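# Close the refrigerator door fully and gently

## Task

Get the refrigerator door completely closed so that it stays shut with the robot no longer touching or holding it. The task fails if the door is slammed in either direction, if any object drops a long way, or if the robot topples or ends up leaning.

## Robot and tools

ROBOT. A Hello Robot Stretch 3 with a single arm. The base (0.33 m long, 0.34 m wide) has two drive wheels and cannot move sideways. A mast carries a lift, and on it a telescoping arm that reaches out to the robot's right. The arm ends in a wrist (yaw, pitch, roll) and a two-finger gripper. A head with pan and tilt carries head_camera and nav_camera. wrist_camera rides on the gripper. To shift the gripper forward or back, drive the base. Turns pivot about the midpoint of the wheel axle, 0.05 m behind the front edge. Retracted and folded, the robot sweeps a 0.28 m radius when turning; an unfolded, level wrist reaches beyond that.

FRAMES. Base frame: origin on the floor between the drive wheels, x forward, y left, z up. hand_pose is the fingertip closing point, given in the base frame; with all wrist joints at 0 its x axis is up, y points back toward the mast, z points rearward. The odometry frame is the base frame as it was at the start. Heading runs -3.142 to 3.142, positive to the left.

execute_actions takes {"actions": [...]}, run in order. Each action may hold "robot", "steps" (integer 1 to 450 control steps at 30 per second, default 1) and "until". An action with only "steps" just waits; an empty list only reports the state. If any part is invalid or out of range, the whole call is rejected and nothing new runs.
"robot" is one command, a list of up to 8 commands run in sequence (items may be {"pause_s": s}, s at most 15), or {"stop": true}, which brakes everything and clears the queue.
A command may contain:
- "base": exactly one of translate_m (metres, a relative offset from where the base is when that command starts, forward positive, magnitude at most 1) or rotate_rad (radians, relative turn, counter-clockwise/left positive, magnitude at most 3.2).
- "joints": absolute targets by name; unnamed joints keep their goals. lift_m 0 to 1.1 (arm height, m); arm_m 0 to 0.52 (extension, m); wrist_yaw_rad -1.345 to 4.42 (0 along the arm, positive toward the front, 3.0 folded over the base); wrist_pitch_rad -1.57 to 0.451 (0 level, negative tips fingers down); wrist_roll_rad -2.911 to 2.911 (0 fingers side by side); gripper_m -0.089 to 0.179 (larger is wider; the real gap is 0.007 smaller when nearly shut, 0.025 smaller when wide, zero below 0.007); head_pan_rad -3.953 to 1.73 (0 forward, positive left, -1.57 looks along the arm); head_tilt_rad -1.53 to 0.419 (negative looks down).
- "contact_limits": {"arm_m": effort percent 1 to 100}, the effort at which that arm motion halts; it lasts until the arm's next command.
Base and joint motions in one command start together and keep going through later actions and while you think. A new command takes over at once and throws away the rest of any older queue. Full base speed (0.30 m/s, 1.9 rad/s) needs lift_m under 0.30, arm_m under 0.03 and wrist_yaw_rad over 2.54; otherwise 0.10 m/s and 0.63 rad/s.
"until" ends an action early. {"robot": {"status": "ended"}} waits for all motion and the queue to finish. Fields take a status word, ["!=", "moving"], or a comparison such as [">", 0.3]; numbers compare at printed precision, so avoid "=". {"any": {"status": "ended"}} fires when any one motion ends.

RESULTS. base_status shows progress as distance moved of goal. joint_goals, joint_status (moving, done, off_target, contact_stop, time_out, stopped, not_commanded, torque_fault), measured_speeds, and refusals/queue/queue_left follow. Lines beginning refused:, dropped: or replaced: explain rejected goals, abandoned queue items, or how a superseded motion ended. robot.on_its_own appears when the robot altered a goal, a joint is slack or its servo is off, a motor rests outside its normal effort, or base_tilt has shifted 3 degrees or more. lidar_m: 12 ranges in 30-degree sectors at 0.17 m height, 1st straight ahead, counter-clockwise (10th is right). wrist_depth_mm and head_depth_mm: 7x7 median depth grids. base_tilt in degrees (forward/right positive, bias up to about 4). motor_effort in percent, positive toward higher joint values, peak in brackets, noisy. Images from every camera come after each call.

zoom_image: {"camera": one of head_camera, nav_camera, wrist_camera, "region": [x0, y0, x1, y1]} pixels from the top-left, at most 504 by 504, of that camera's latest image.

finished_scene: {"scene": n}. Irreversible; call it only after every motion has ended and the door sits closed without the robot.

CAUTIONS. Move the door slowly; a fast swing counts as a slam. Do not knock items off shelves. Fold or unfold the wrist only with lift_m 0.32 to 0.95, wrist_pitch_rad -0.4 and roll near 0; when yaw is below -0.4, keep pitch at -0.5 or lower. Pushing something rigid with the gripper higher than about 0.45 m, pushing again after a contact_stop, or driving while hooked on something can tip the robot; backing into furniture is riskiest. If tilt appears, reverse the last move in small steps, pull the gripper free and, if still leaning, drop lift_m near 0.2. After a contact_stop a joint goes slack. Long hard pushing shuts a wrist servo off for 10 s. To grip, command below the object's width; to let go, open at least 0.02 past where the fingers made contact.

Each tool is called after "Call:" as a command line: name --argument value for each argument, lists and objects as JSON in quotes; but a table of rows of numbers goes row by row, as --pt "numbers of a row", without its own name.

## Session

Call:
execute_actions --actions '[]'

Scene clock: 0.00 s.
robot.base_odometry: x=+0.000 y=+0.000 heading=+0.000 (m, m, rad; robot's odometry frame)
robot.turned_by_wheels: +0.000 (rad since the last result)
robot.turned_by_imu: +0.000 (rad since the last result)
robot.base_tilt: forward=+0.3 right=-0.7 (deg)
robot.lidar_m: 0.93 0.98 1.15 1.12 1.19 1.29 2.83 3.05 3.75 1.12 1.12 0.94
robot.head_depth_mm: 844 851 855 865 871 880 883 / 853 858 865 870 875 886 898 / 859 864 869 877 886 891 898 / 864 866 876 883 892 899 904 / 865 877 881 890 901 905 914 / 874 878 891 893 901 911 915 / 877 889 895 906 912 923 922
robot.base_status: not_commanded
robot.joint_positions: lift_m=+0.377 arm_m=-0.003 wrist_yaw_rad=+3.069 wrist_pitch_rad=-0.396 wrist_roll_rad=-0.014 gripper_m=+0.037 head_pan_rad=+0.003 head_tilt_rad=-0.018
robot.joint_goals: lift_m=+0.377 arm_m=-0.003 wrist_yaw_rad=+3.069 wrist_pitch_rad=-0.396 wrist_roll_rad=-0.014 gripper_m=+0.037 head_pan_rad=+0.003 head_tilt_rad=-0.018
robot.joint_status: lift_m=not_commanded arm_m=not_commanded wrist_yaw_rad=not_commanded wrist_pitch_rad=not_commanded wrist_roll_rad=not_commanded gripper_m=not_commanded head_pan_rad=not_commanded head_tilt_rad=not_commanded
robot.measured_speeds: translate_m=+0.000 rotate_rad=+0.000 lift_m=+0.000 arm_m=+0.000 wrist_yaw_rad=+0.000 wrist_pitch_rad=+0.000 wrist_roll_rad=+0.000 head_pan_rad=+0.000 head_tilt_rad=+0.000
robot: refusals=0 queue=idle queue_left=0
robot.motor_effort: left_wheel=+0 right_wheel=-1 lift_m=+34 arm_m=+0 wrist_yaw_rad=+0 wrist_pitch_rad=+6 wrist_roll_rad=+1 gripper_m=+0 head_pan_rad=+0 head_tilt_rad=+1 (%)
robot.hand_pose: x=-0.0048 y=+0.0844 z=+0.3950 quat_wxyz=(+0.164, +0.693, +0.115, +0.693) (m; robot's base frame)
robot.wrist_depth_mm: - - - - - - - / - - - - - - - / - - - - - - - / - 982 - 937 875 875 864 / 792 786 789 731 732 720 689 / 672 646 652 634 - 592 585 / 569 562 - 549 528 513 508
pictures: head_camera (sideways: a quarter turn clockwise sets it upright), nav_camera (sideways: a quarter turn counterclockwise sets it upright), wrist_camera
Images, in order (width x height): head_camera 896x504, nav_camera 672x504, wrist_camera 644x364.

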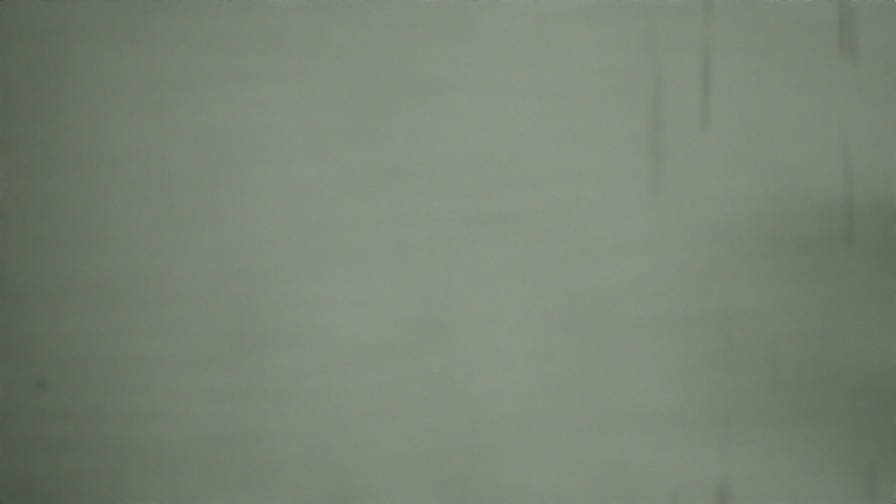

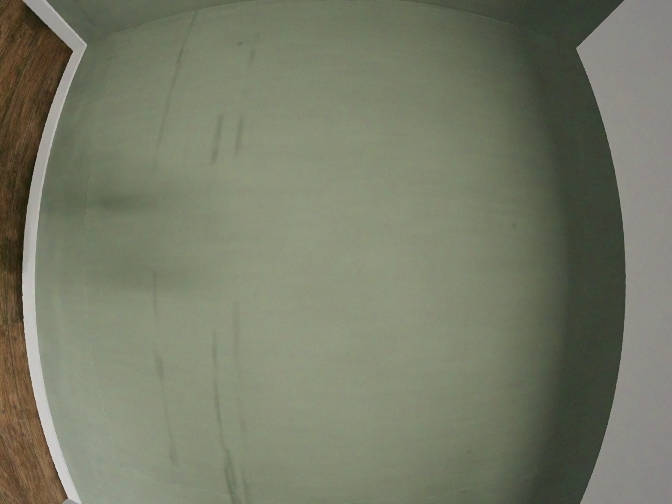

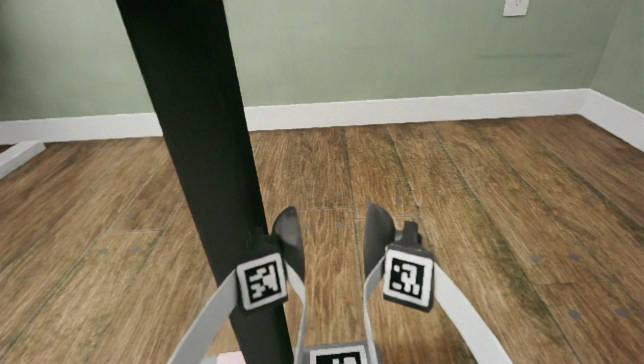

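Call:
execute_actions --actions '[{"robot":{"base":{"rotate_rad":-2.3},"joints":{"lift_m":0.26,"head_tilt_rad":-0.5}},"steps":450,"until":{"robot":{"status":"ended"}}}]'

Scene clock: 11.00 s.
robot.base_odometry: x=+0.000 y=+0.000 heading=-2.300 (m, m, rad; robot's odometry frame)
robot.turned_by_wheels: -2.300 (rad since the last result)
robot.turned_by_imu: -2.272 (rad since the last result)
robot.base_tilt: forward=+0.4 right=-0.5 (deg)
robot.lidar_m: 3.66 1.61 1.12 1.00 0.93 0.94 1.19 1.12 1.14 1.29 2.45 2.88
robot.head_depth_mm: 2911 3126 3367 2630 1952 1554 1295 / 3237 3566 3702 2663 1946 1559 1308 / 3636 3994 - 2703 1983 1572 1308 / 3990 - - 2679 1990 1572 1309 / 3746 - - 2722 2019 1582 1316 / 3519 3840 3938 2748 2021 1595 1315 / 3284 3549 3753 2724 2030 1608 1325
robot.base_status: done (rotate_rad -2.2999 of -2.3000)
robot.joint_positions: lift_m=+0.260 arm_m=-0.003 wrist_yaw_rad=+3.069 wrist_pitch_rad=-0.397 wrist_roll_rad=-0.014 gripper_m=+0.037 head_pan_rad=+0.003 head_tilt_rad=-0.495
robot.joint_goals: lift_m=+0.260 arm_m=-0.003 wrist_yaw_rad=+3.069 wrist_pitch_rad=-0.397 wrist_roll_rad=-0.014 gripper_m=+0.037 head_pan_rad=+0.003 head_tilt_rad=-0.500
robot.joint_status: lift_m=done arm_m=not_commanded wrist_yaw_rad=not_commanded wrist_pitch_rad=not_commanded wrist_roll_rad=not_commanded gripper_m=not_commanded head_pan_rad=not_commanded head_tilt_rad=done
robot.measured_speeds: translate_m=+0.000 rotate_rad=+0.000 lift_m=+0.000 arm_m=+0.000 wrist_yaw_rad=+0.000 wrist_pitch_rad=+0.000 wrist_roll_rad=+0.000 head_pan_rad=+0.000 head_tilt_rad=+0.000
robot: refusals=0 queue=done queue_left=0
robot.motor_effort: left_wheel=+2(9) right_wheel=-3(8) lift_m=+31(34) arm_m=+0(0) wrist_yaw_rad=+0(0) wrist_pitch_rad=+7(7) wrist_roll_rad=+1(1) gripper_m=+0(0) head_pan_rad=+0(1) head_tilt_rad=-2(24) (%)
robot.hand_pose: x=-0.0048 y=+0.0843 z=+0.2776 quat_wxyz=(+0.164, +0.693, +0.115, +0.693) (m; robot's base frame)
robot.wrist_depth_mm: 684 748 956 - - 966 - / 716 788 - - - - - / 764 860 956 933 896 869 821 / 743 759 - 711 683 675 649 / 604 608 594 571 588 551 529 / 507 514 - - - 467 450 / 448 - - - 412 399 394
pictures: head_camera (sideways: a quarter turn clockwise sets it upright), nav_camera (sideways: a quarter turn counterclockwise sets it upright), wrist_camera
Images, in order (width x height): head_camera 896x504, nav_camera 672x504, wrist_camera 644x364.

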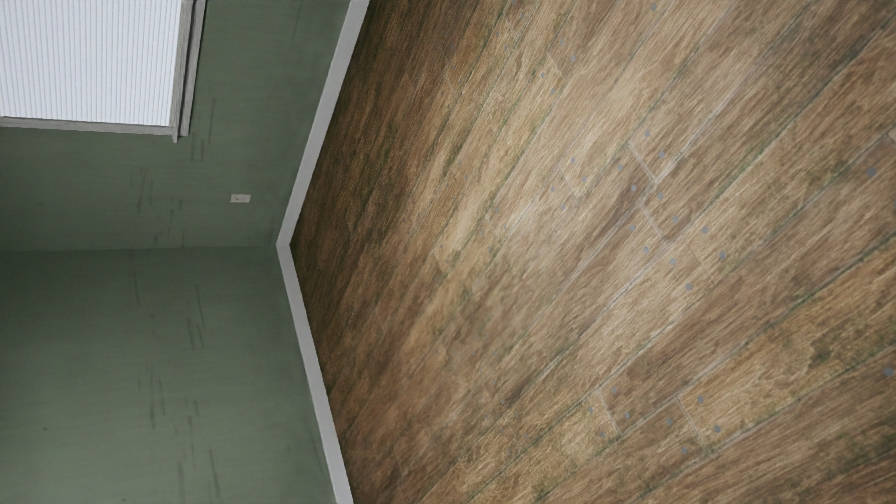

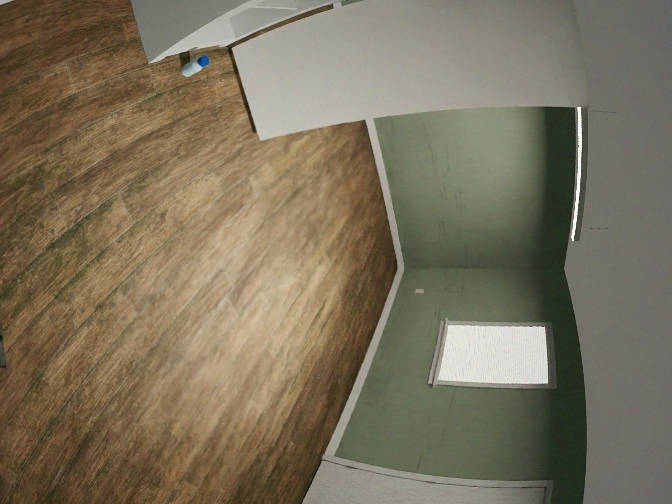

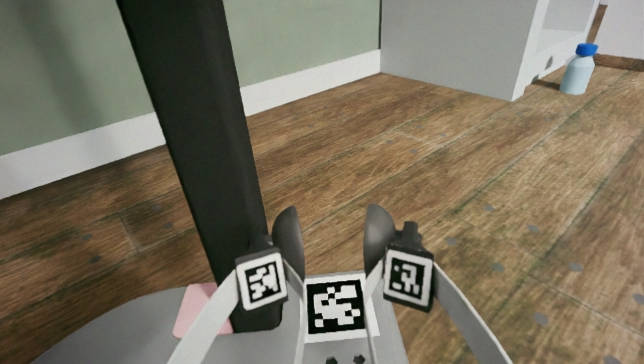

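Call:
execute_actions --actions '[{"robot":[{"base":{"rotate_rad":0.9}},{"base":{"translate_m":0.55}},{"base":{"rotate_rad":1.5},"joints":{"head_pan_rad":-1.57,"head_tilt_rad":-0.95}},{"joints":{"lift_m":0.34}},{"joints":{"wrist_yaw_rad":0,"gripper_m":0.15}},{"joints":{"lift_m":0.15}}],"steps":450,"until":{"robot":{"status":"ended"}}},{"steps":300,"until":{"robot":{"status":"ended"}}}]'

Scene clock: 33.23 s.
robot.base_odometry: x=+0.093 y=-0.542 heading=+0.100 (m, m, rad; robot's odometry frame)
robot.turned_by_wheels: +2.400 (rad since the last result)
robot.turned_by_imu: +2.371 (rad since the last result)
robot.base_tilt: forward=+0.3 right=-0.8 (deg)
robot.lidar_m: 0.78 0.87 1.37 1.65 1.74 2.76 2.97 3.32 1.10 0.57 0.58 0.79
robot.head_depth_mm: 966 1131 1359 1559 1387 1234 1111 / 983 1151 1395 1560 1382 1236 1148 / 1005 1184 1434 1578 1387 1237 - / 1059 1225 1503 1545 1393 1252 1154 / 987 1174 1148 1397 1323 1240 1128 / 726 618 724 911 1285 1243 1126 / 489 580 717 933 1328 1245 1120
robot.base_status: done (rotate_rad +1.4999 of +1.5000)
robot.joint_positions: lift_m=+0.150 arm_m=-0.003 wrist_yaw_rad=+0.002 wrist_pitch_rad=-0.397 wrist_roll_rad=-0.014 gripper_m=+0.150 head_pan_rad=-1.563 head_tilt_rad=-0.939
robot.joint_goals: lift_m=+0.150 arm_m=-0.003 wrist_yaw_rad=+0.000 wrist_pitch_rad=-0.397 wrist_roll_rad=-0.014 gripper_m=+0.150 head_pan_rad=-1.570 head_tilt_rad=-0.950
robot.joint_status: lift_m=done arm_m=not_commanded wrist_yaw_rad=done wrist_pitch_rad=not_commanded wrist_roll_rad=not_commanded gripper_m=done head_pan_rad=done head_tilt_rad=done
robot.measured_speeds: translate_m=+0.000 rotate_rad=+0.000 lift_m=+0.000 arm_m=+0.000 wrist_yaw_rad=+0.000 wrist_pitch_rad=+0.000 wrist_roll_rad=+0.000 head_pan_rad=+0.000 head_tilt_rad=+0.000
robot: refusals=0 queue=done queue_left=0
robot.motor_effort: left_wheel=-2(6) right_wheel=+3(11) lift_m=+31(39) arm_m=-1(1) wrist_yaw_rad=-3(4) wrist_pitch_rad=+7(7) wrist_roll_rad=+1(1) gripper_m=+0(96) head_pan_rad=-2(33) head_tilt_rad=-5(28) (%)
robot.hand_pose: x=-0.0210 y=-0.3692 z=+0.1675 quat_wxyz=(+0.699, +0.141, -0.688, -0.138) (m; robot's base frame)
robot.wrist_depth_mm: 288 281 764 777 746 691 683 / 316 308 570 805 795 764 789 / 357 333 431 602 650 641 614 / 399 376 442 509 495 484 471 / 434 418 414 411 402 408 390 / 369 - 353 349 340 330 329 / 321 304 305 298 295 289 281
pictures: head_camera (sideways: a quarter turn clockwise sets it upright), nav_camera (sideways: a quarter turn counterclockwise sets it upright), wrist_camera
Images, in order (width x height): head_camera 896x504, nav_camera 672x504, wrist_camera 644x364.

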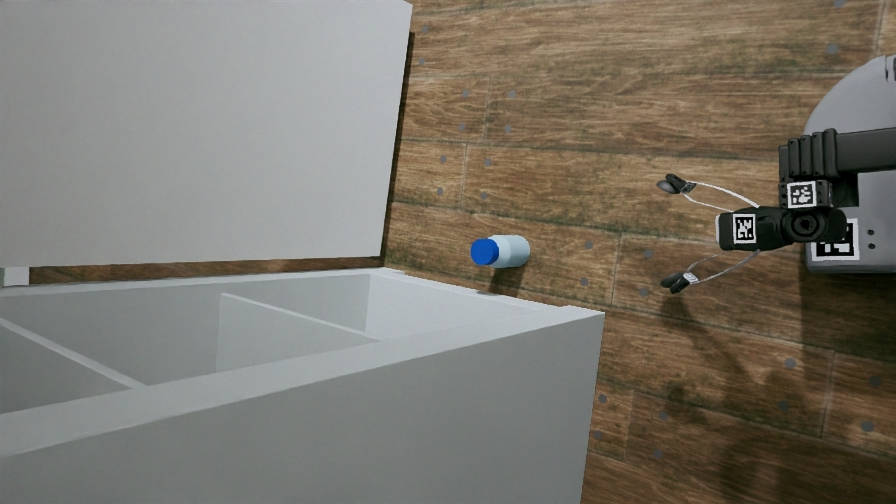

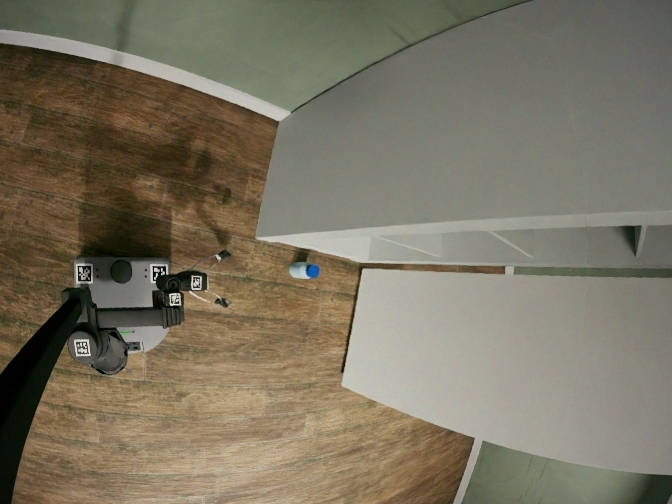

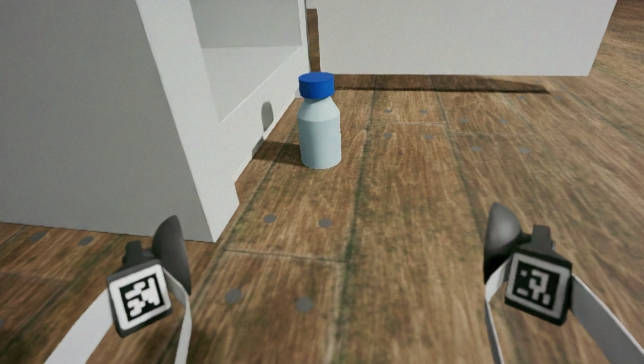

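Bottle about y=-0.72, slightly forward.

Call:
execute_actions --actions '[{"robot":{"base":{"translate_m":0.015},"joints":{"lift_m":0.05,"arm_m":0.3,"gripper_m":0.12}},"steps":450,"until":{"robot":{"status":"ended"}}}]'

Scene clock: 40.63 s.
robot.base_odometry: x=+0.108 y=-0.540 heading=+0.100 (m, m, rad; robot's odometry frame)
robot.turned_by_wheels: +0.000 (rad since the last result)
robot.turned_by_imu: +0.000 (rad since the last result)
robot.base_tilt: forward=+0.3 right=-0.8 (deg)
robot.lidar_m: 0.77 0.85 1.35 1.65 1.74 2.78 2.99 3.34 1.09 0.57 0.58 0.78
robot.head_depth_mm: 967 1133 1372 1548 1381 1229 1113 / 984 1161 1396 1578 1372 1237 1141 / 1012 1181 1445 1588 1421 1237 - / 1039 1233 1480 1554 1420 1240 1156 / 967 1180 1124 1027 1319 1250 1121 / 533 597 707 910 1287 1245 1117 / 491 581 719 938 1329 1241 1125
robot.base_status: done (translate_m +0.0150 of +0.0150)
robot.joint_positions: lift_m=+0.050 arm_m=+0.300 wrist_yaw_rad=+0.001 wrist_pitch_rad=-0.397 wrist_roll_rad=-0.014 gripper_m=+0.120 head_pan_rad=-1.563 head_tilt_rad=-0.939
robot.joint_goals: lift_m=+0.050 arm_m=+0.300 wrist_yaw_rad=+0.000 wrist_pitch_rad=-0.397 wrist_roll_rad=-0.014 gripper_m=+0.120 head_pan_rad=-1.570 head_tilt_rad=-0.950
robot.joint_status: lift_m=done arm_m=done wrist_yaw_rad=done wrist_pitch_rad=not_commanded wrist_roll_rad=not_commanded gripper_m=done head_pan_rad=done head_tilt_rad=done
robot.measured_speeds: translate_m=+0.000 rotate_rad=+0.000 lift_m=+0.000 arm_m=+0.000 wrist_yaw_rad=+0.000 wrist_pitch_rad=+0.000 wrist_roll_rad=+0.000 head_pan_rad=+0.000 head_tilt_rad=+0.000
robot: refusals=0 queue=done queue_left=0
robot.motor_effort: left_wheel=-1(2) right_wheel=+2(7) lift_m=+31(31) arm_m=+4(7) wrist_yaw_rad=-1(3) wrist_pitch_rad=+7(7) wrist_roll_rad=+1(1) gripper_m=+0(92) head_pan_rad=-2(3) head_tilt_rad=-5(5) (%)
robot.hand_pose: x=-0.0213 y=-0.6716 z=+0.0675 quat_wxyz=(+0.698, +0.141, -0.688, -0.138) (m; robot's base frame)
robot.wrist_depth_mm: 509 454 396 484 478 456 430 / 234 219 284 175 547 528 507 / 151 181 292 194 418 399 392 / 144 184 321 203 319 313 304 / 145 184 275 226 261 263 251 / 146 202 227 224 220 - 212 / 164 196 196 193 189 186 182
pictures: head_camera (sideways: a quarter turn clockwise sets it upright), nav_camera (sideways: a quarter turn counterclockwise sets it upright), wrist_camera
Images, in order (width x height): head_camera 896x504, nav_camera 672x504, wrist_camera 644x364.

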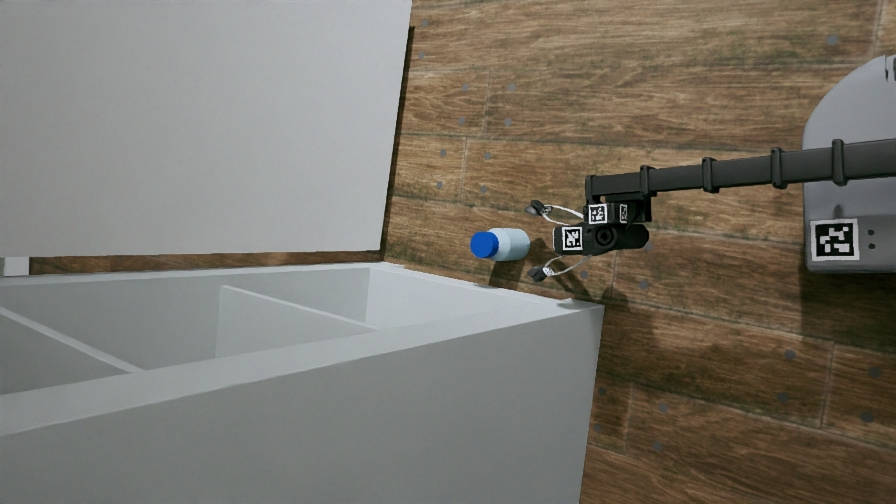

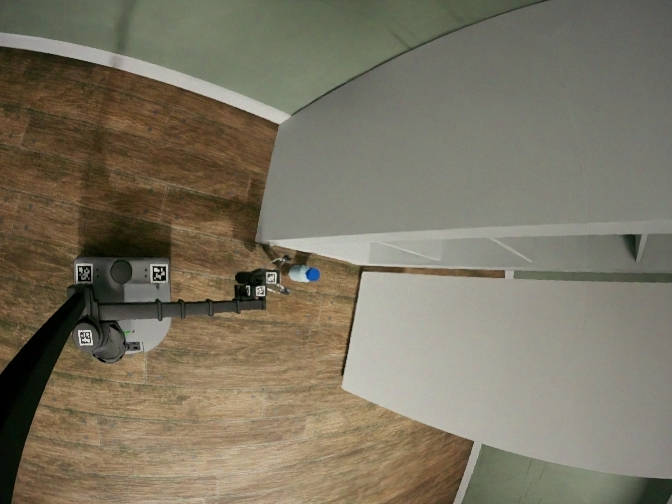

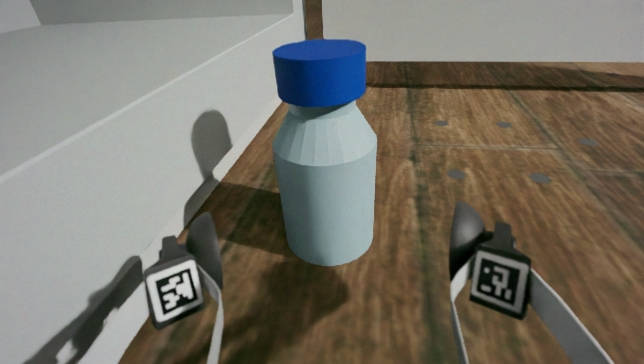

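Call:
execute_actions --actions '[{"robot":[{"joints":{"arm_m":0.365}},{"joints":{"gripper_m":0.02}},{"joints":{"lift_m":0.07}},{"joints":{"arm_m":0}},{"base":{"rotate_rad":0.5}},{"joints":{"lift_m":0.05}},{"joints":{"gripper_m":0.13}},{"joints":{"lift_m":0.34}}],"steps":450,"until":{"robot":{"status":"ended"}}},{"steps":300,"until":{"robot":{"status":"ended"}}},{"robot":[{"joints":{"wrist_yaw_rad":3,"gripper_m":0}},{"joints":{"lift_m":0.27},"base":{"translate_m":-1}}],"steps":450,"until":{"robot":{"status":"ended"}}},{"robot":[{"base":{"rotate_rad":0.97},"joints":{"head_pan_rad":-0.8}},{"base":{"translate_m":-1}}],"steps":450,"until":{"robot":{"status":"ended"}}}]'

Scene clock: 72.97 s.
robot.base_odometry: x=-0.372 y=-1.417 heading=+1.069 (m, m, rad; robot's odometry frame)
robot.turned_by_wheels: +0.969 (rad since the last result)
robot.turned_by_imu: +1.065 (rad since the last result)
robot.base_tilt: forward=+0.6 right=-0.7 (deg)
robot.lidar_m: 2.13 2.18 2.77 2.61 2.59 2.78 0.27 0.27 0.30 0.49 0.66 1.32
robot.head_depth_mm: 738 1081 1053 968 1270 1236 1103 / 741 1121 1060 1354 1319 1236 1098 / 658 778 1008 1340 1326 1236 - / 599 712 879 1160 1352 1232 1104 / 1244 1484 1754 1582 1398 1244 1124 / 1305 1568 1802 1587 1388 1239 1120 / 1381 1688 1836 1595 1388 1249 1122
robot.base_status: off_target (translate_m -0.9994 of -1.0000)
robot.joint_positions: lift_m=+0.070 arm_m=+0.101 wrist_yaw_rad=+2.098 wrist_pitch_rad=-0.437 wrist_roll_rad=-0.011 gripper_m=+0.001 head_pan_rad=-0.805 head_tilt_rad=-0.941
robot.joint_goals: lift_m=+0.070 arm_m=+0.101 wrist_yaw_rad=+2.104 wrist_pitch_rad=-0.437 wrist_roll_rad=-0.011 gripper_m=+0.000 head_pan_rad=-0.800 head_tilt_rad=-0.950
robot.joint_status: lift_m=done arm_m=contact_stop wrist_yaw_rad=off_target wrist_pitch_rad=not_commanded wrist_roll_rad=not_commanded gripper_m=done head_pan_rad=done head_tilt_rad=done
robot.measured_speeds: translate_m=+0.000 rotate_rad=+0.000 lift_m=+0.000 arm_m=+0.000 wrist_yaw_rad=+0.000 wrist_pitch_rad=+0.000 wrist_roll_rad=+0.000 head_pan_rad=+0.000 head_tilt_rad=+0.000
robot: refusals=0 queue=done queue_left=0
robot.on_its_own: wrist_yaw_rad is held at +2.104, not at your +3.000, by its stall guard, which is not easing now; arm_m is slack since a contact_stop, until your next command for it (your +0.000 is given up); left_wheel is at rest, and its effort (-61) is outside its rest range (-18 to +18); right_wheel is at rest, and its effort (-67) is outside its rest range (-18 to +18)
robot.motor_effort: left_wheel=-61(64) right_wheel=-67(76) lift_m=+35(41) arm_m=+0(26) wrist_yaw_rad=+7(100) wrist_pitch_rad=+24(35) wrist_roll_rad=-1(18) gripper_m=-22(100) head_pan_rad=+2(30) head_tilt_rad=-4(5) (%)
robot.hand_pose: x=+0.1705 y=-0.1343 z=+0.0784 quat_wxyz=(+0.478, +0.672, -0.208, +0.526) (m; robot's base frame)
robot.wrist_depth_mm: - - - 966 910 835 772 / 706 660 625 593 561 546 529 / 480 470 449 134 414 404 388 / 370 362 348 143 314 320 312 / 296 292 287 142 148 265 257 / 250 244 - 151 158 228 221 / 216 213 208 162 195 198 194
pictures: head_camera (sideways: a quarter turn clockwise sets it upright), nav_camera (sideways: a quarter turn counterclockwise sets it upright), wrist_camera
ARM HIT: the arm struck its own base hard, 2 times.
dropped: robot: command 3 of its queue: arm_m: contact_stop
dropped: robot: command 0 of its queue: wrist_yaw_rad: off_target
Images, in order (width x height): head_camera 896x504, nav_camera 672x504, wrist_camera 644x364.

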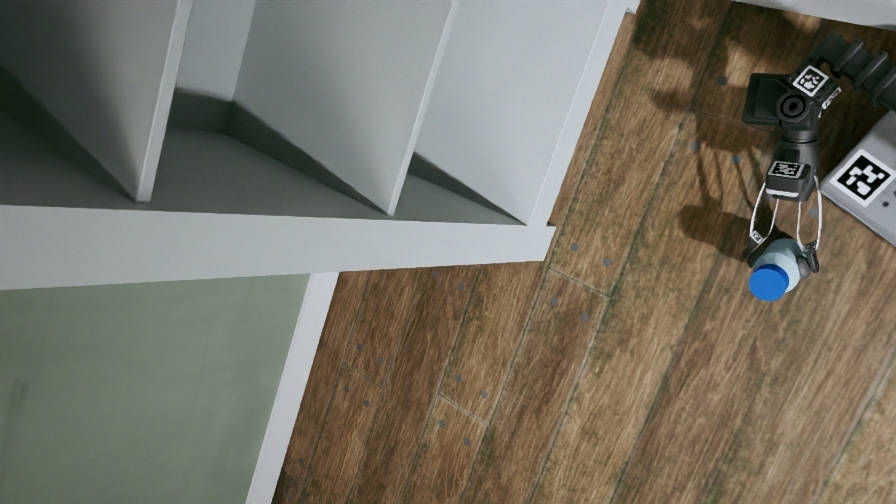

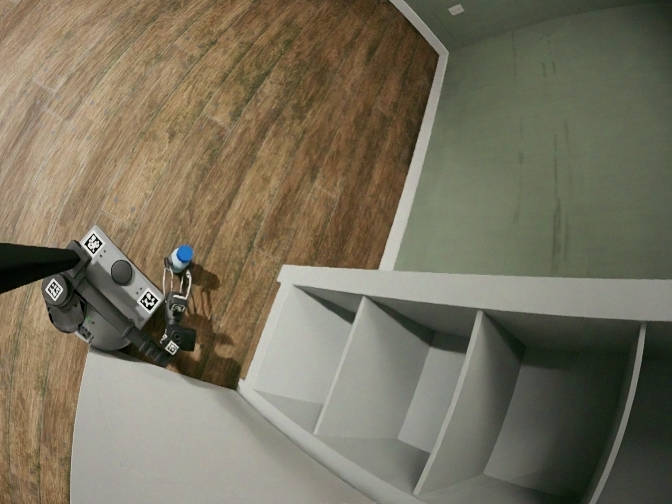

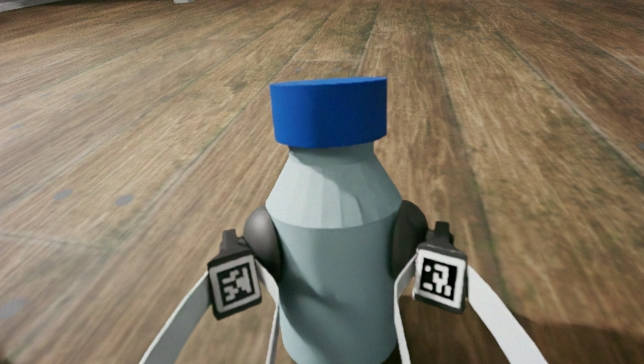

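Call:
execute_actions --actions '[{"robot":[{"base":{"translate_m":0.15},"joints":{"arm_m":0.12,"wrist_yaw_rad":1.4}},{"base":{"rotate_rad":1.9}},{"base":{"translate_m":0.55},"joints":{"wrist_yaw_rad":0,"wrist_pitch_rad":-0.4,"head_pan_rad":1.7}},{"joints":{"lift_m":0.055}},{"joints":{"gripper_m":0.13}},{"joints":{"lift_m":0.34}},{"joints":{"wrist_yaw_rad":3,"gripper_m":0,"arm_m":0},"base":{"rotate_rad":1.57}},{"joints":{"lift_m":0.27},"base":{"translate_m":0.95}}],"steps":450,"until":{"robot":{"status":"ended"}}},{"steps":450,"until":{"robot":{"status":"ended"}}},{"steps":200,"until":{"robot":{"status":"ended"}}}]'

Scene clock: 111.07 s.
robot.base_odometry: x=-1.005 y=-2.127 heading=-1.744 (m, m, rad; robot's odometry frame)
robot.turned_by_wheels: +3.470 (rad since the last result)
robot.turned_by_imu: +3.437 (rad since the last result)
robot.base_tilt: forward=+0.3 right=-0.8 (deg)
robot.lidar_m: 1.50 1.55 1.78 1.70 0.68 0.69 2.84 3.00 2.17 2.08 2.14 1.57
robot.head_depth_mm: 1568 1841 1828 1572 1378 1232 1112 / 1589 1846 1840 1576 1380 1237 1116 / 1594 1881 1838 1582 1394 1240 1118 / 1597 1887 1835 1580 1392 1242 - / 1609 1908 1839 1587 1426 1276 - / 1581 1797 1760 1618 - 1219 - / 1273 1361 - - - 1250 1157
robot.base_status: done (translate_m +0.9500 of +0.9500)
robot.joint_positions: lift_m=+0.270 arm_m=+0.000 wrist_yaw_rad=+2.999 wrist_pitch_rad=-0.422 wrist_roll_rad=-0.012 gripper_m=+0.000 head_pan_rad=+1.693 head_tilt_rad=-0.941
robot.joint_goals: lift_m=+0.270 arm_m=+0.000 wrist_yaw_rad=+3.000 wrist_pitch_rad=-0.400 wrist_roll_rad=-0.012 gripper_m=+0.000 head_pan_rad=+1.700 head_tilt_rad=-0.950
robot.joint_status: lift_m=done arm_m=done wrist_yaw_rad=done wrist_pitch_rad=done wrist_roll_rad=not_commanded gripper_m=done head_pan_rad=done head_tilt_rad=done
robot.measured_speeds: translate_m=+0.000 rotate_rad=+0.000 lift_m=+0.000 arm_m=+0.000 wrist_yaw_rad=+0.000 wrist_pitch_rad=+0.000 wrist_roll_rad=+0.000 head_pan_rad=+0.000 head_tilt_rad=+0.000
robot: refusals=0 queue=done queue_left=0
robot.motor_effort: left_wheel=-1(61) right_wheel=+2(67) lift_m=+31(39) arm_m=-5(5) wrist_yaw_rad=+1(11) wrist_pitch_rad=+10(24) wrist_roll_rad=-1(1) gripper_m=-2(94) head_pan_rad=+2(33) head_tilt_rad=-4(3) (%)
robot.hand_pose: x=+0.0106 y=+0.0763 z=+0.2819 quat_wxyz=(+0.197, +0.696, +0.100, +0.683) (m; robot's base frame)
robot.wrist_depth_mm: 677 - - - - - - / 677 - - - - - - / 658 885 953 901 867 820 815 / 649 756 716 701 682 645 643 / 617 604 592 - 561 548 532 / 513 512 - - 484 458 452 / 456 - - - 405 403 392
pictures: head_camera (sideways: a quarter turn clockwise sets it upright), nav_camera (sideways: a quarter turn counterclockwise sets it upright), wrist_camera
Images, in order (width x height): head_camera 896x504, nav_camera 672x504, wrist_camera 644x364.

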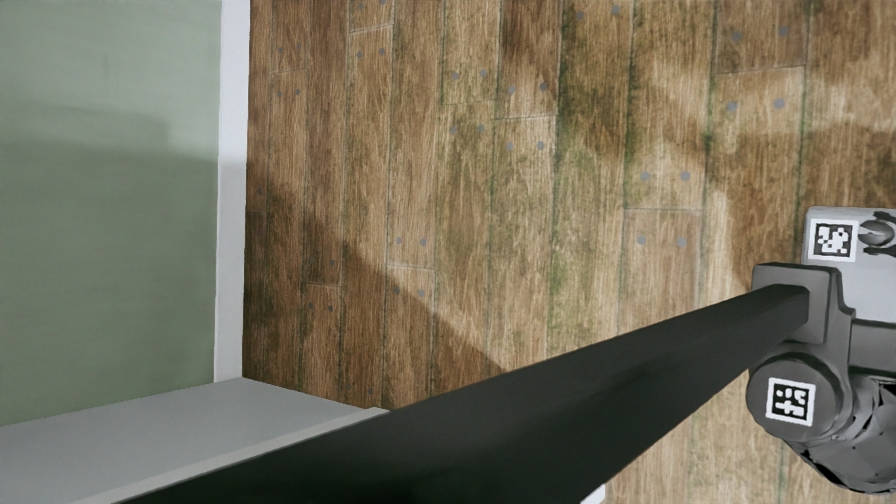

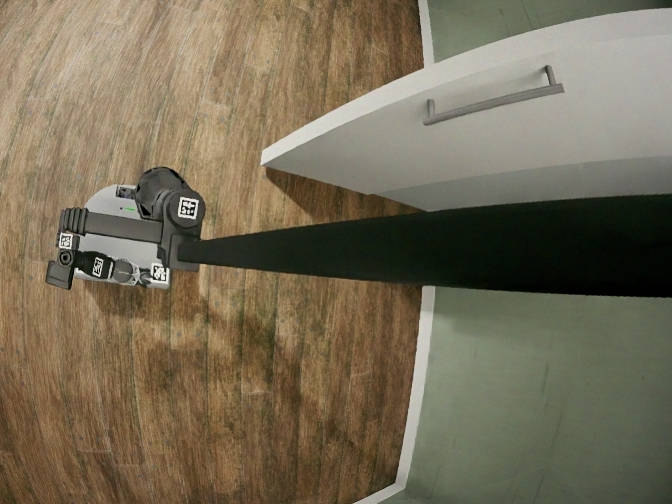

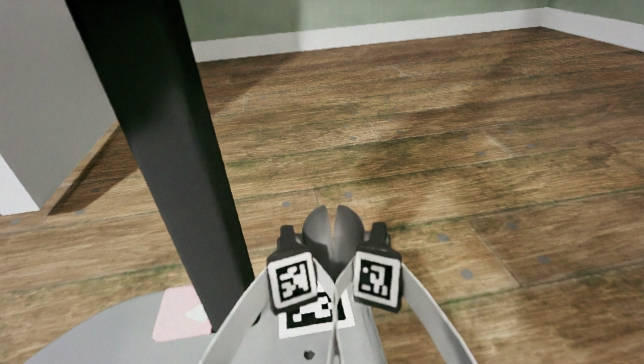

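Call:
execute_actions --actions '[{"robot":[{"base":{"rotate_rad":1.9},"joints":{"head_pan_rad":-0.9}},{"base":{"translate_m":0.58}},{"base":{"rotate_rad":1.2},"joints":{"lift_m":0.33}},{"base":{"translate_m":0.7}}],"steps":450,"until":{"robot":{"status":"ended"}}},{"steps":450,"until":{"robot":{"status":"ended"}}}]'

Scene clock: 134.57 s.
robot.base_odometry: x=-0.283 y=-1.353 heading=+1.356 (m, m, rad; robot's odometry frame)
robot.turned_by_wheels: +3.100 (rad since the last result)
robot.turned_by_imu: +3.063 (rad since the last result)
robot.base_tilt: forward=+0.5 right=-0.8 (deg)
robot.lidar_m: 2.42 2.18 2.86 2.70 2.73 2.53 2.36 1.71 0.49 0.45 0.46 1.41
robot.head_depth_mm: 395 455 534 651 827 1137 1128 / 417 485 575 713 930 1198 1153 / 419 487 604 788 1068 1236 - / 1189 1402 1699 1562 1364 1241 1122 / 1267 1543 1760 1570 1374 1240 1121 / 1370 1652 1816 1578 1388 1230 1118 / 1466 1818 1825 1591 1389 1251 1125
robot.base_status: done (translate_m +0.7000 of +0.7000)
robot.joint_positions: lift_m=+0.330 arm_m=+0.000 wrist_yaw_rad=+2.998 wrist_pitch_rad=-0.422 wrist_roll_rad=-0.012 gripper_m=+0.000 head_pan_rad=-0.893 head_tilt_rad=-0.951
robot.joint_goals: lift_m=+0.330 arm_m=+0.000 wrist_yaw_rad=+3.000 wrist_pitch_rad=-0.400 wrist_roll_rad=-0.012 gripper_m=+0.000 head_pan_rad=-0.900 head_tilt_rad=-0.950
robot.joint_status: lift_m=done arm_m=done wrist_yaw_rad=done wrist_pitch_rad=done wrist_roll_rad=not_commanded gripper_m=done head_pan_rad=done head_tilt_rad=done
robot.measured_speeds: translate_m=+0.000 rotate_rad=+0.000 lift_m=+0.000 arm_m=+0.000 wrist_yaw_rad=+0.000 wrist_pitch_rad=+0.000 wrist_roll_rad=+0.000 head_pan_rad=+0.000 head_tilt_rad=+0.000
robot: refusals=0 queue=done queue_left=0
robot.motor_effort: left_wheel=-1(11) right_wheel=+1(22) lift_m=+37(39) arm_m=-4(5) wrist_yaw_rad=+2(17) wrist_pitch_rad=+10(10) wrist_roll_rad=-1(1) gripper_m=-2(2) head_pan_rad=-2(32) head_tilt_rad=+1(4) (%)
robot.hand_pose: x=+0.0109 y=+0.0764 z=+0.3417 quat_wxyz=(+0.197, +0.696, +0.099, +0.683) (m; robot's base frame)
robot.wrist_depth_mm: - - - - - - - / - - - - - - - / - - - - 971 899 943 / 875 851 820 797 777 766 725 / 698 680 678 - 640 630 617 / 590 572 - - 557 533 521 / 510 507 - - 473 459 449
pictures: head_camera (sideways: a quarter turn clockwise sets it upright), nav_camera (sideways: a quarter turn counterclockwise sets it upright), wrist_camera
Images, in order (width x height): head_camera 896x504, nav_camera 672x504, wrist_camera 644x364.

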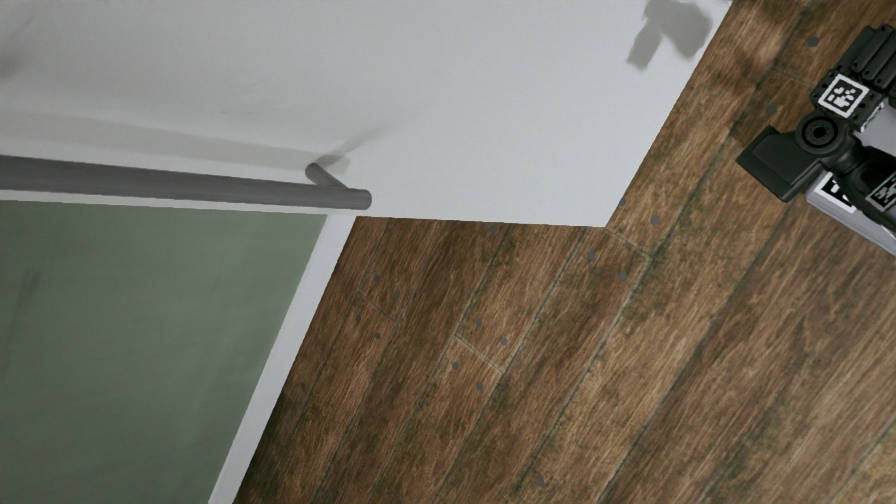

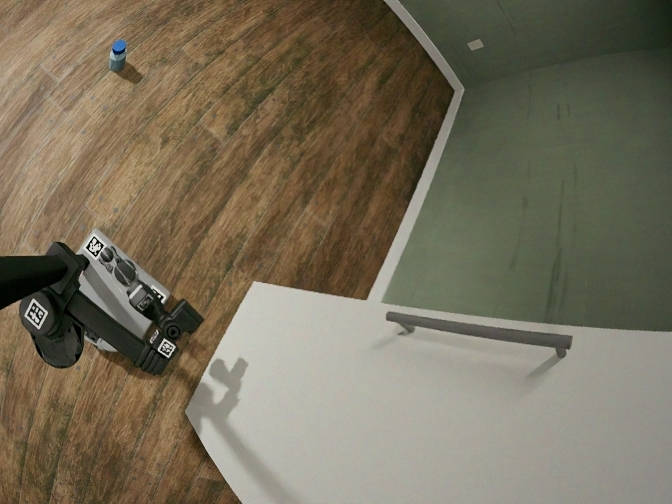

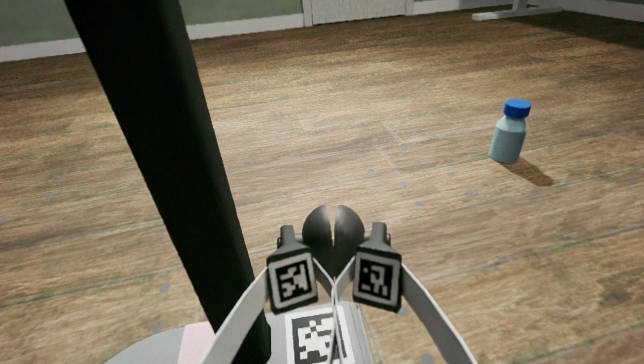

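Looks shut; a gentle confirming push.

Call:
execute_actions --actions '[{"robot":[{"joints":{"arm_m":0.19}},{"joints":{"arm_m":0.22}},{"joints":{"arm_m":0.25}},{"joints":{"arm_m":0.28}}],"steps":200,"until":{"robot":{"status":"ended"}}},{"robot":{"joints":{"arm_m":0.17}},"steps":60,"until":{"robot":{"status":"ended"}}}]'

Call:
finished_scene --scene 1

Scene clock: 147.83 s.
robot.base_odometry: x=-0.283 y=-1.353 heading=+1.356 (m, m, rad; robot's odometry frame)
robot.turned_by_wheels: +0.000 (rad since the last result)
robot.turned_by_imu: -0.007 (rad since the last result)
robot.base_tilt: forward=+0.3 right=-0.6 (deg)
robot.lidar_m: 2.42 2.18 2.87 2.69 2.73 2.53 2.36 1.72 0.49 0.46 0.46 1.41
robot.head_depth_mm: 394 453 535 649 828 1177 1122 / 416 483 575 708 924 1238 1133 / 413 494 585 784 1061 1225 1141 / 1183 1394 1686 1560 1364 1236 1121 / 1266 1512 1742 1581 1386 1229 1116 / 1347 1638 1824 1568 1388 1238 1119 / 1452 1789 1840 1580 1389 1237 1115
robot.base_status: done (translate_m +0.7000 of +0.7000)
robot.joint_positions: lift_m=+0.330 arm_m=+0.170 wrist_yaw_rad=+3.002 wrist_pitch_rad=-0.422 wrist_roll_rad=-0.012 gripper_m=+0.000 head_pan_rad=-0.893 head_tilt_rad=-0.951
robot.joint_goals: lift_m=+0.330 arm_m=+0.170 wrist_yaw_rad=+3.000 wrist_pitch_rad=-0.400 wrist_roll_rad=-0.012 gripper_m=+0.000 head_pan_rad=-0.900 head_tilt_rad=-0.950
robot.joint_status: lift_m=done arm_m=done wrist_yaw_rad=done wrist_pitch_rad=done wrist_roll_rad=not_commanded gripper_m=done head_pan_rad=done head_tilt_rad=done
robot.measured_speeds: translate_m=+0.000 rotate_rad=+0.000 lift_m=+0.000 arm_m=+0.000 wrist_yaw_rad=+0.000 wrist_pitch_rad=+0.000 wrist_roll_rad=+0.000 head_pan_rad=+0.000 head_tilt_rad=+0.000
robot: refusals=0 queue=done queue_left=0
robot.motor_effort: left_wheel=+1(5) right_wheel=-1(16) lift_m=+36(37) arm_m=-5(36) wrist_yaw_rad=-3(82) wrist_pitch_rad=+10(10) wrist_roll_rad=-1(1) gripper_m=-2(2) head_pan_rad=-1(2) head_tilt_rad=+1(1) (%)
robot.hand_pose: x=+0.0099 y=-0.0936 z=+0.3417 quat_wxyz=(+0.196, +0.696, +0.101, +0.684) (m; robot's base frame)
robot.wrist_depth_mm: - - - - - - - / - - - - - - - / - - - - - 938 937 / 896 852 843 801 785 759 732 / 701 710 - - 647 616 609 / 594 - - - 555 529 517 / 508 - - - 466 465 451
pictures: head_camera (sideways: a quarter turn clockwise sets it upright), nav_camera (sideways: a quarter turn counterclockwise sets it upright), wrist_camera
dropped: robot: command 2 of its queue: arm_m: contact_stop
Images, in order (width x height): head_camera 896x504, nav_camera 672x504, wrist_camera 644x364.

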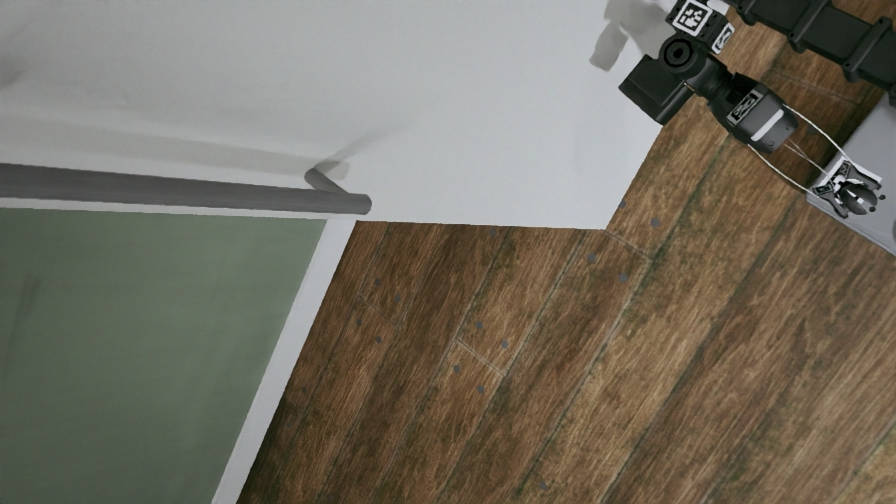

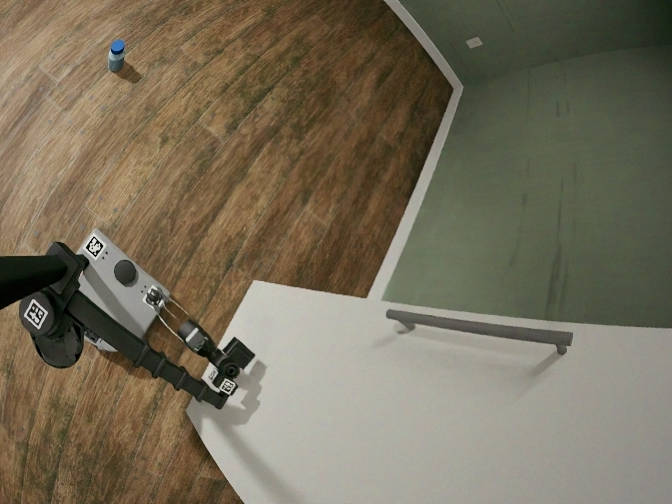

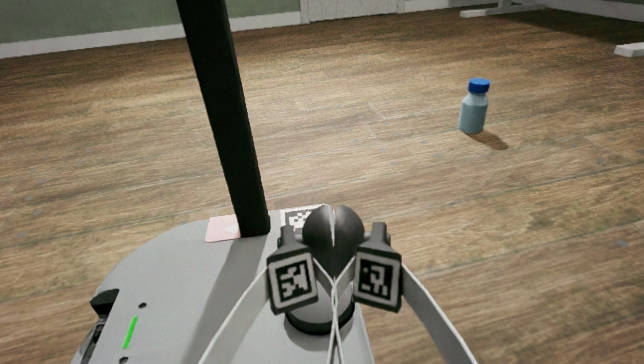

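The scene is finished: the task was done.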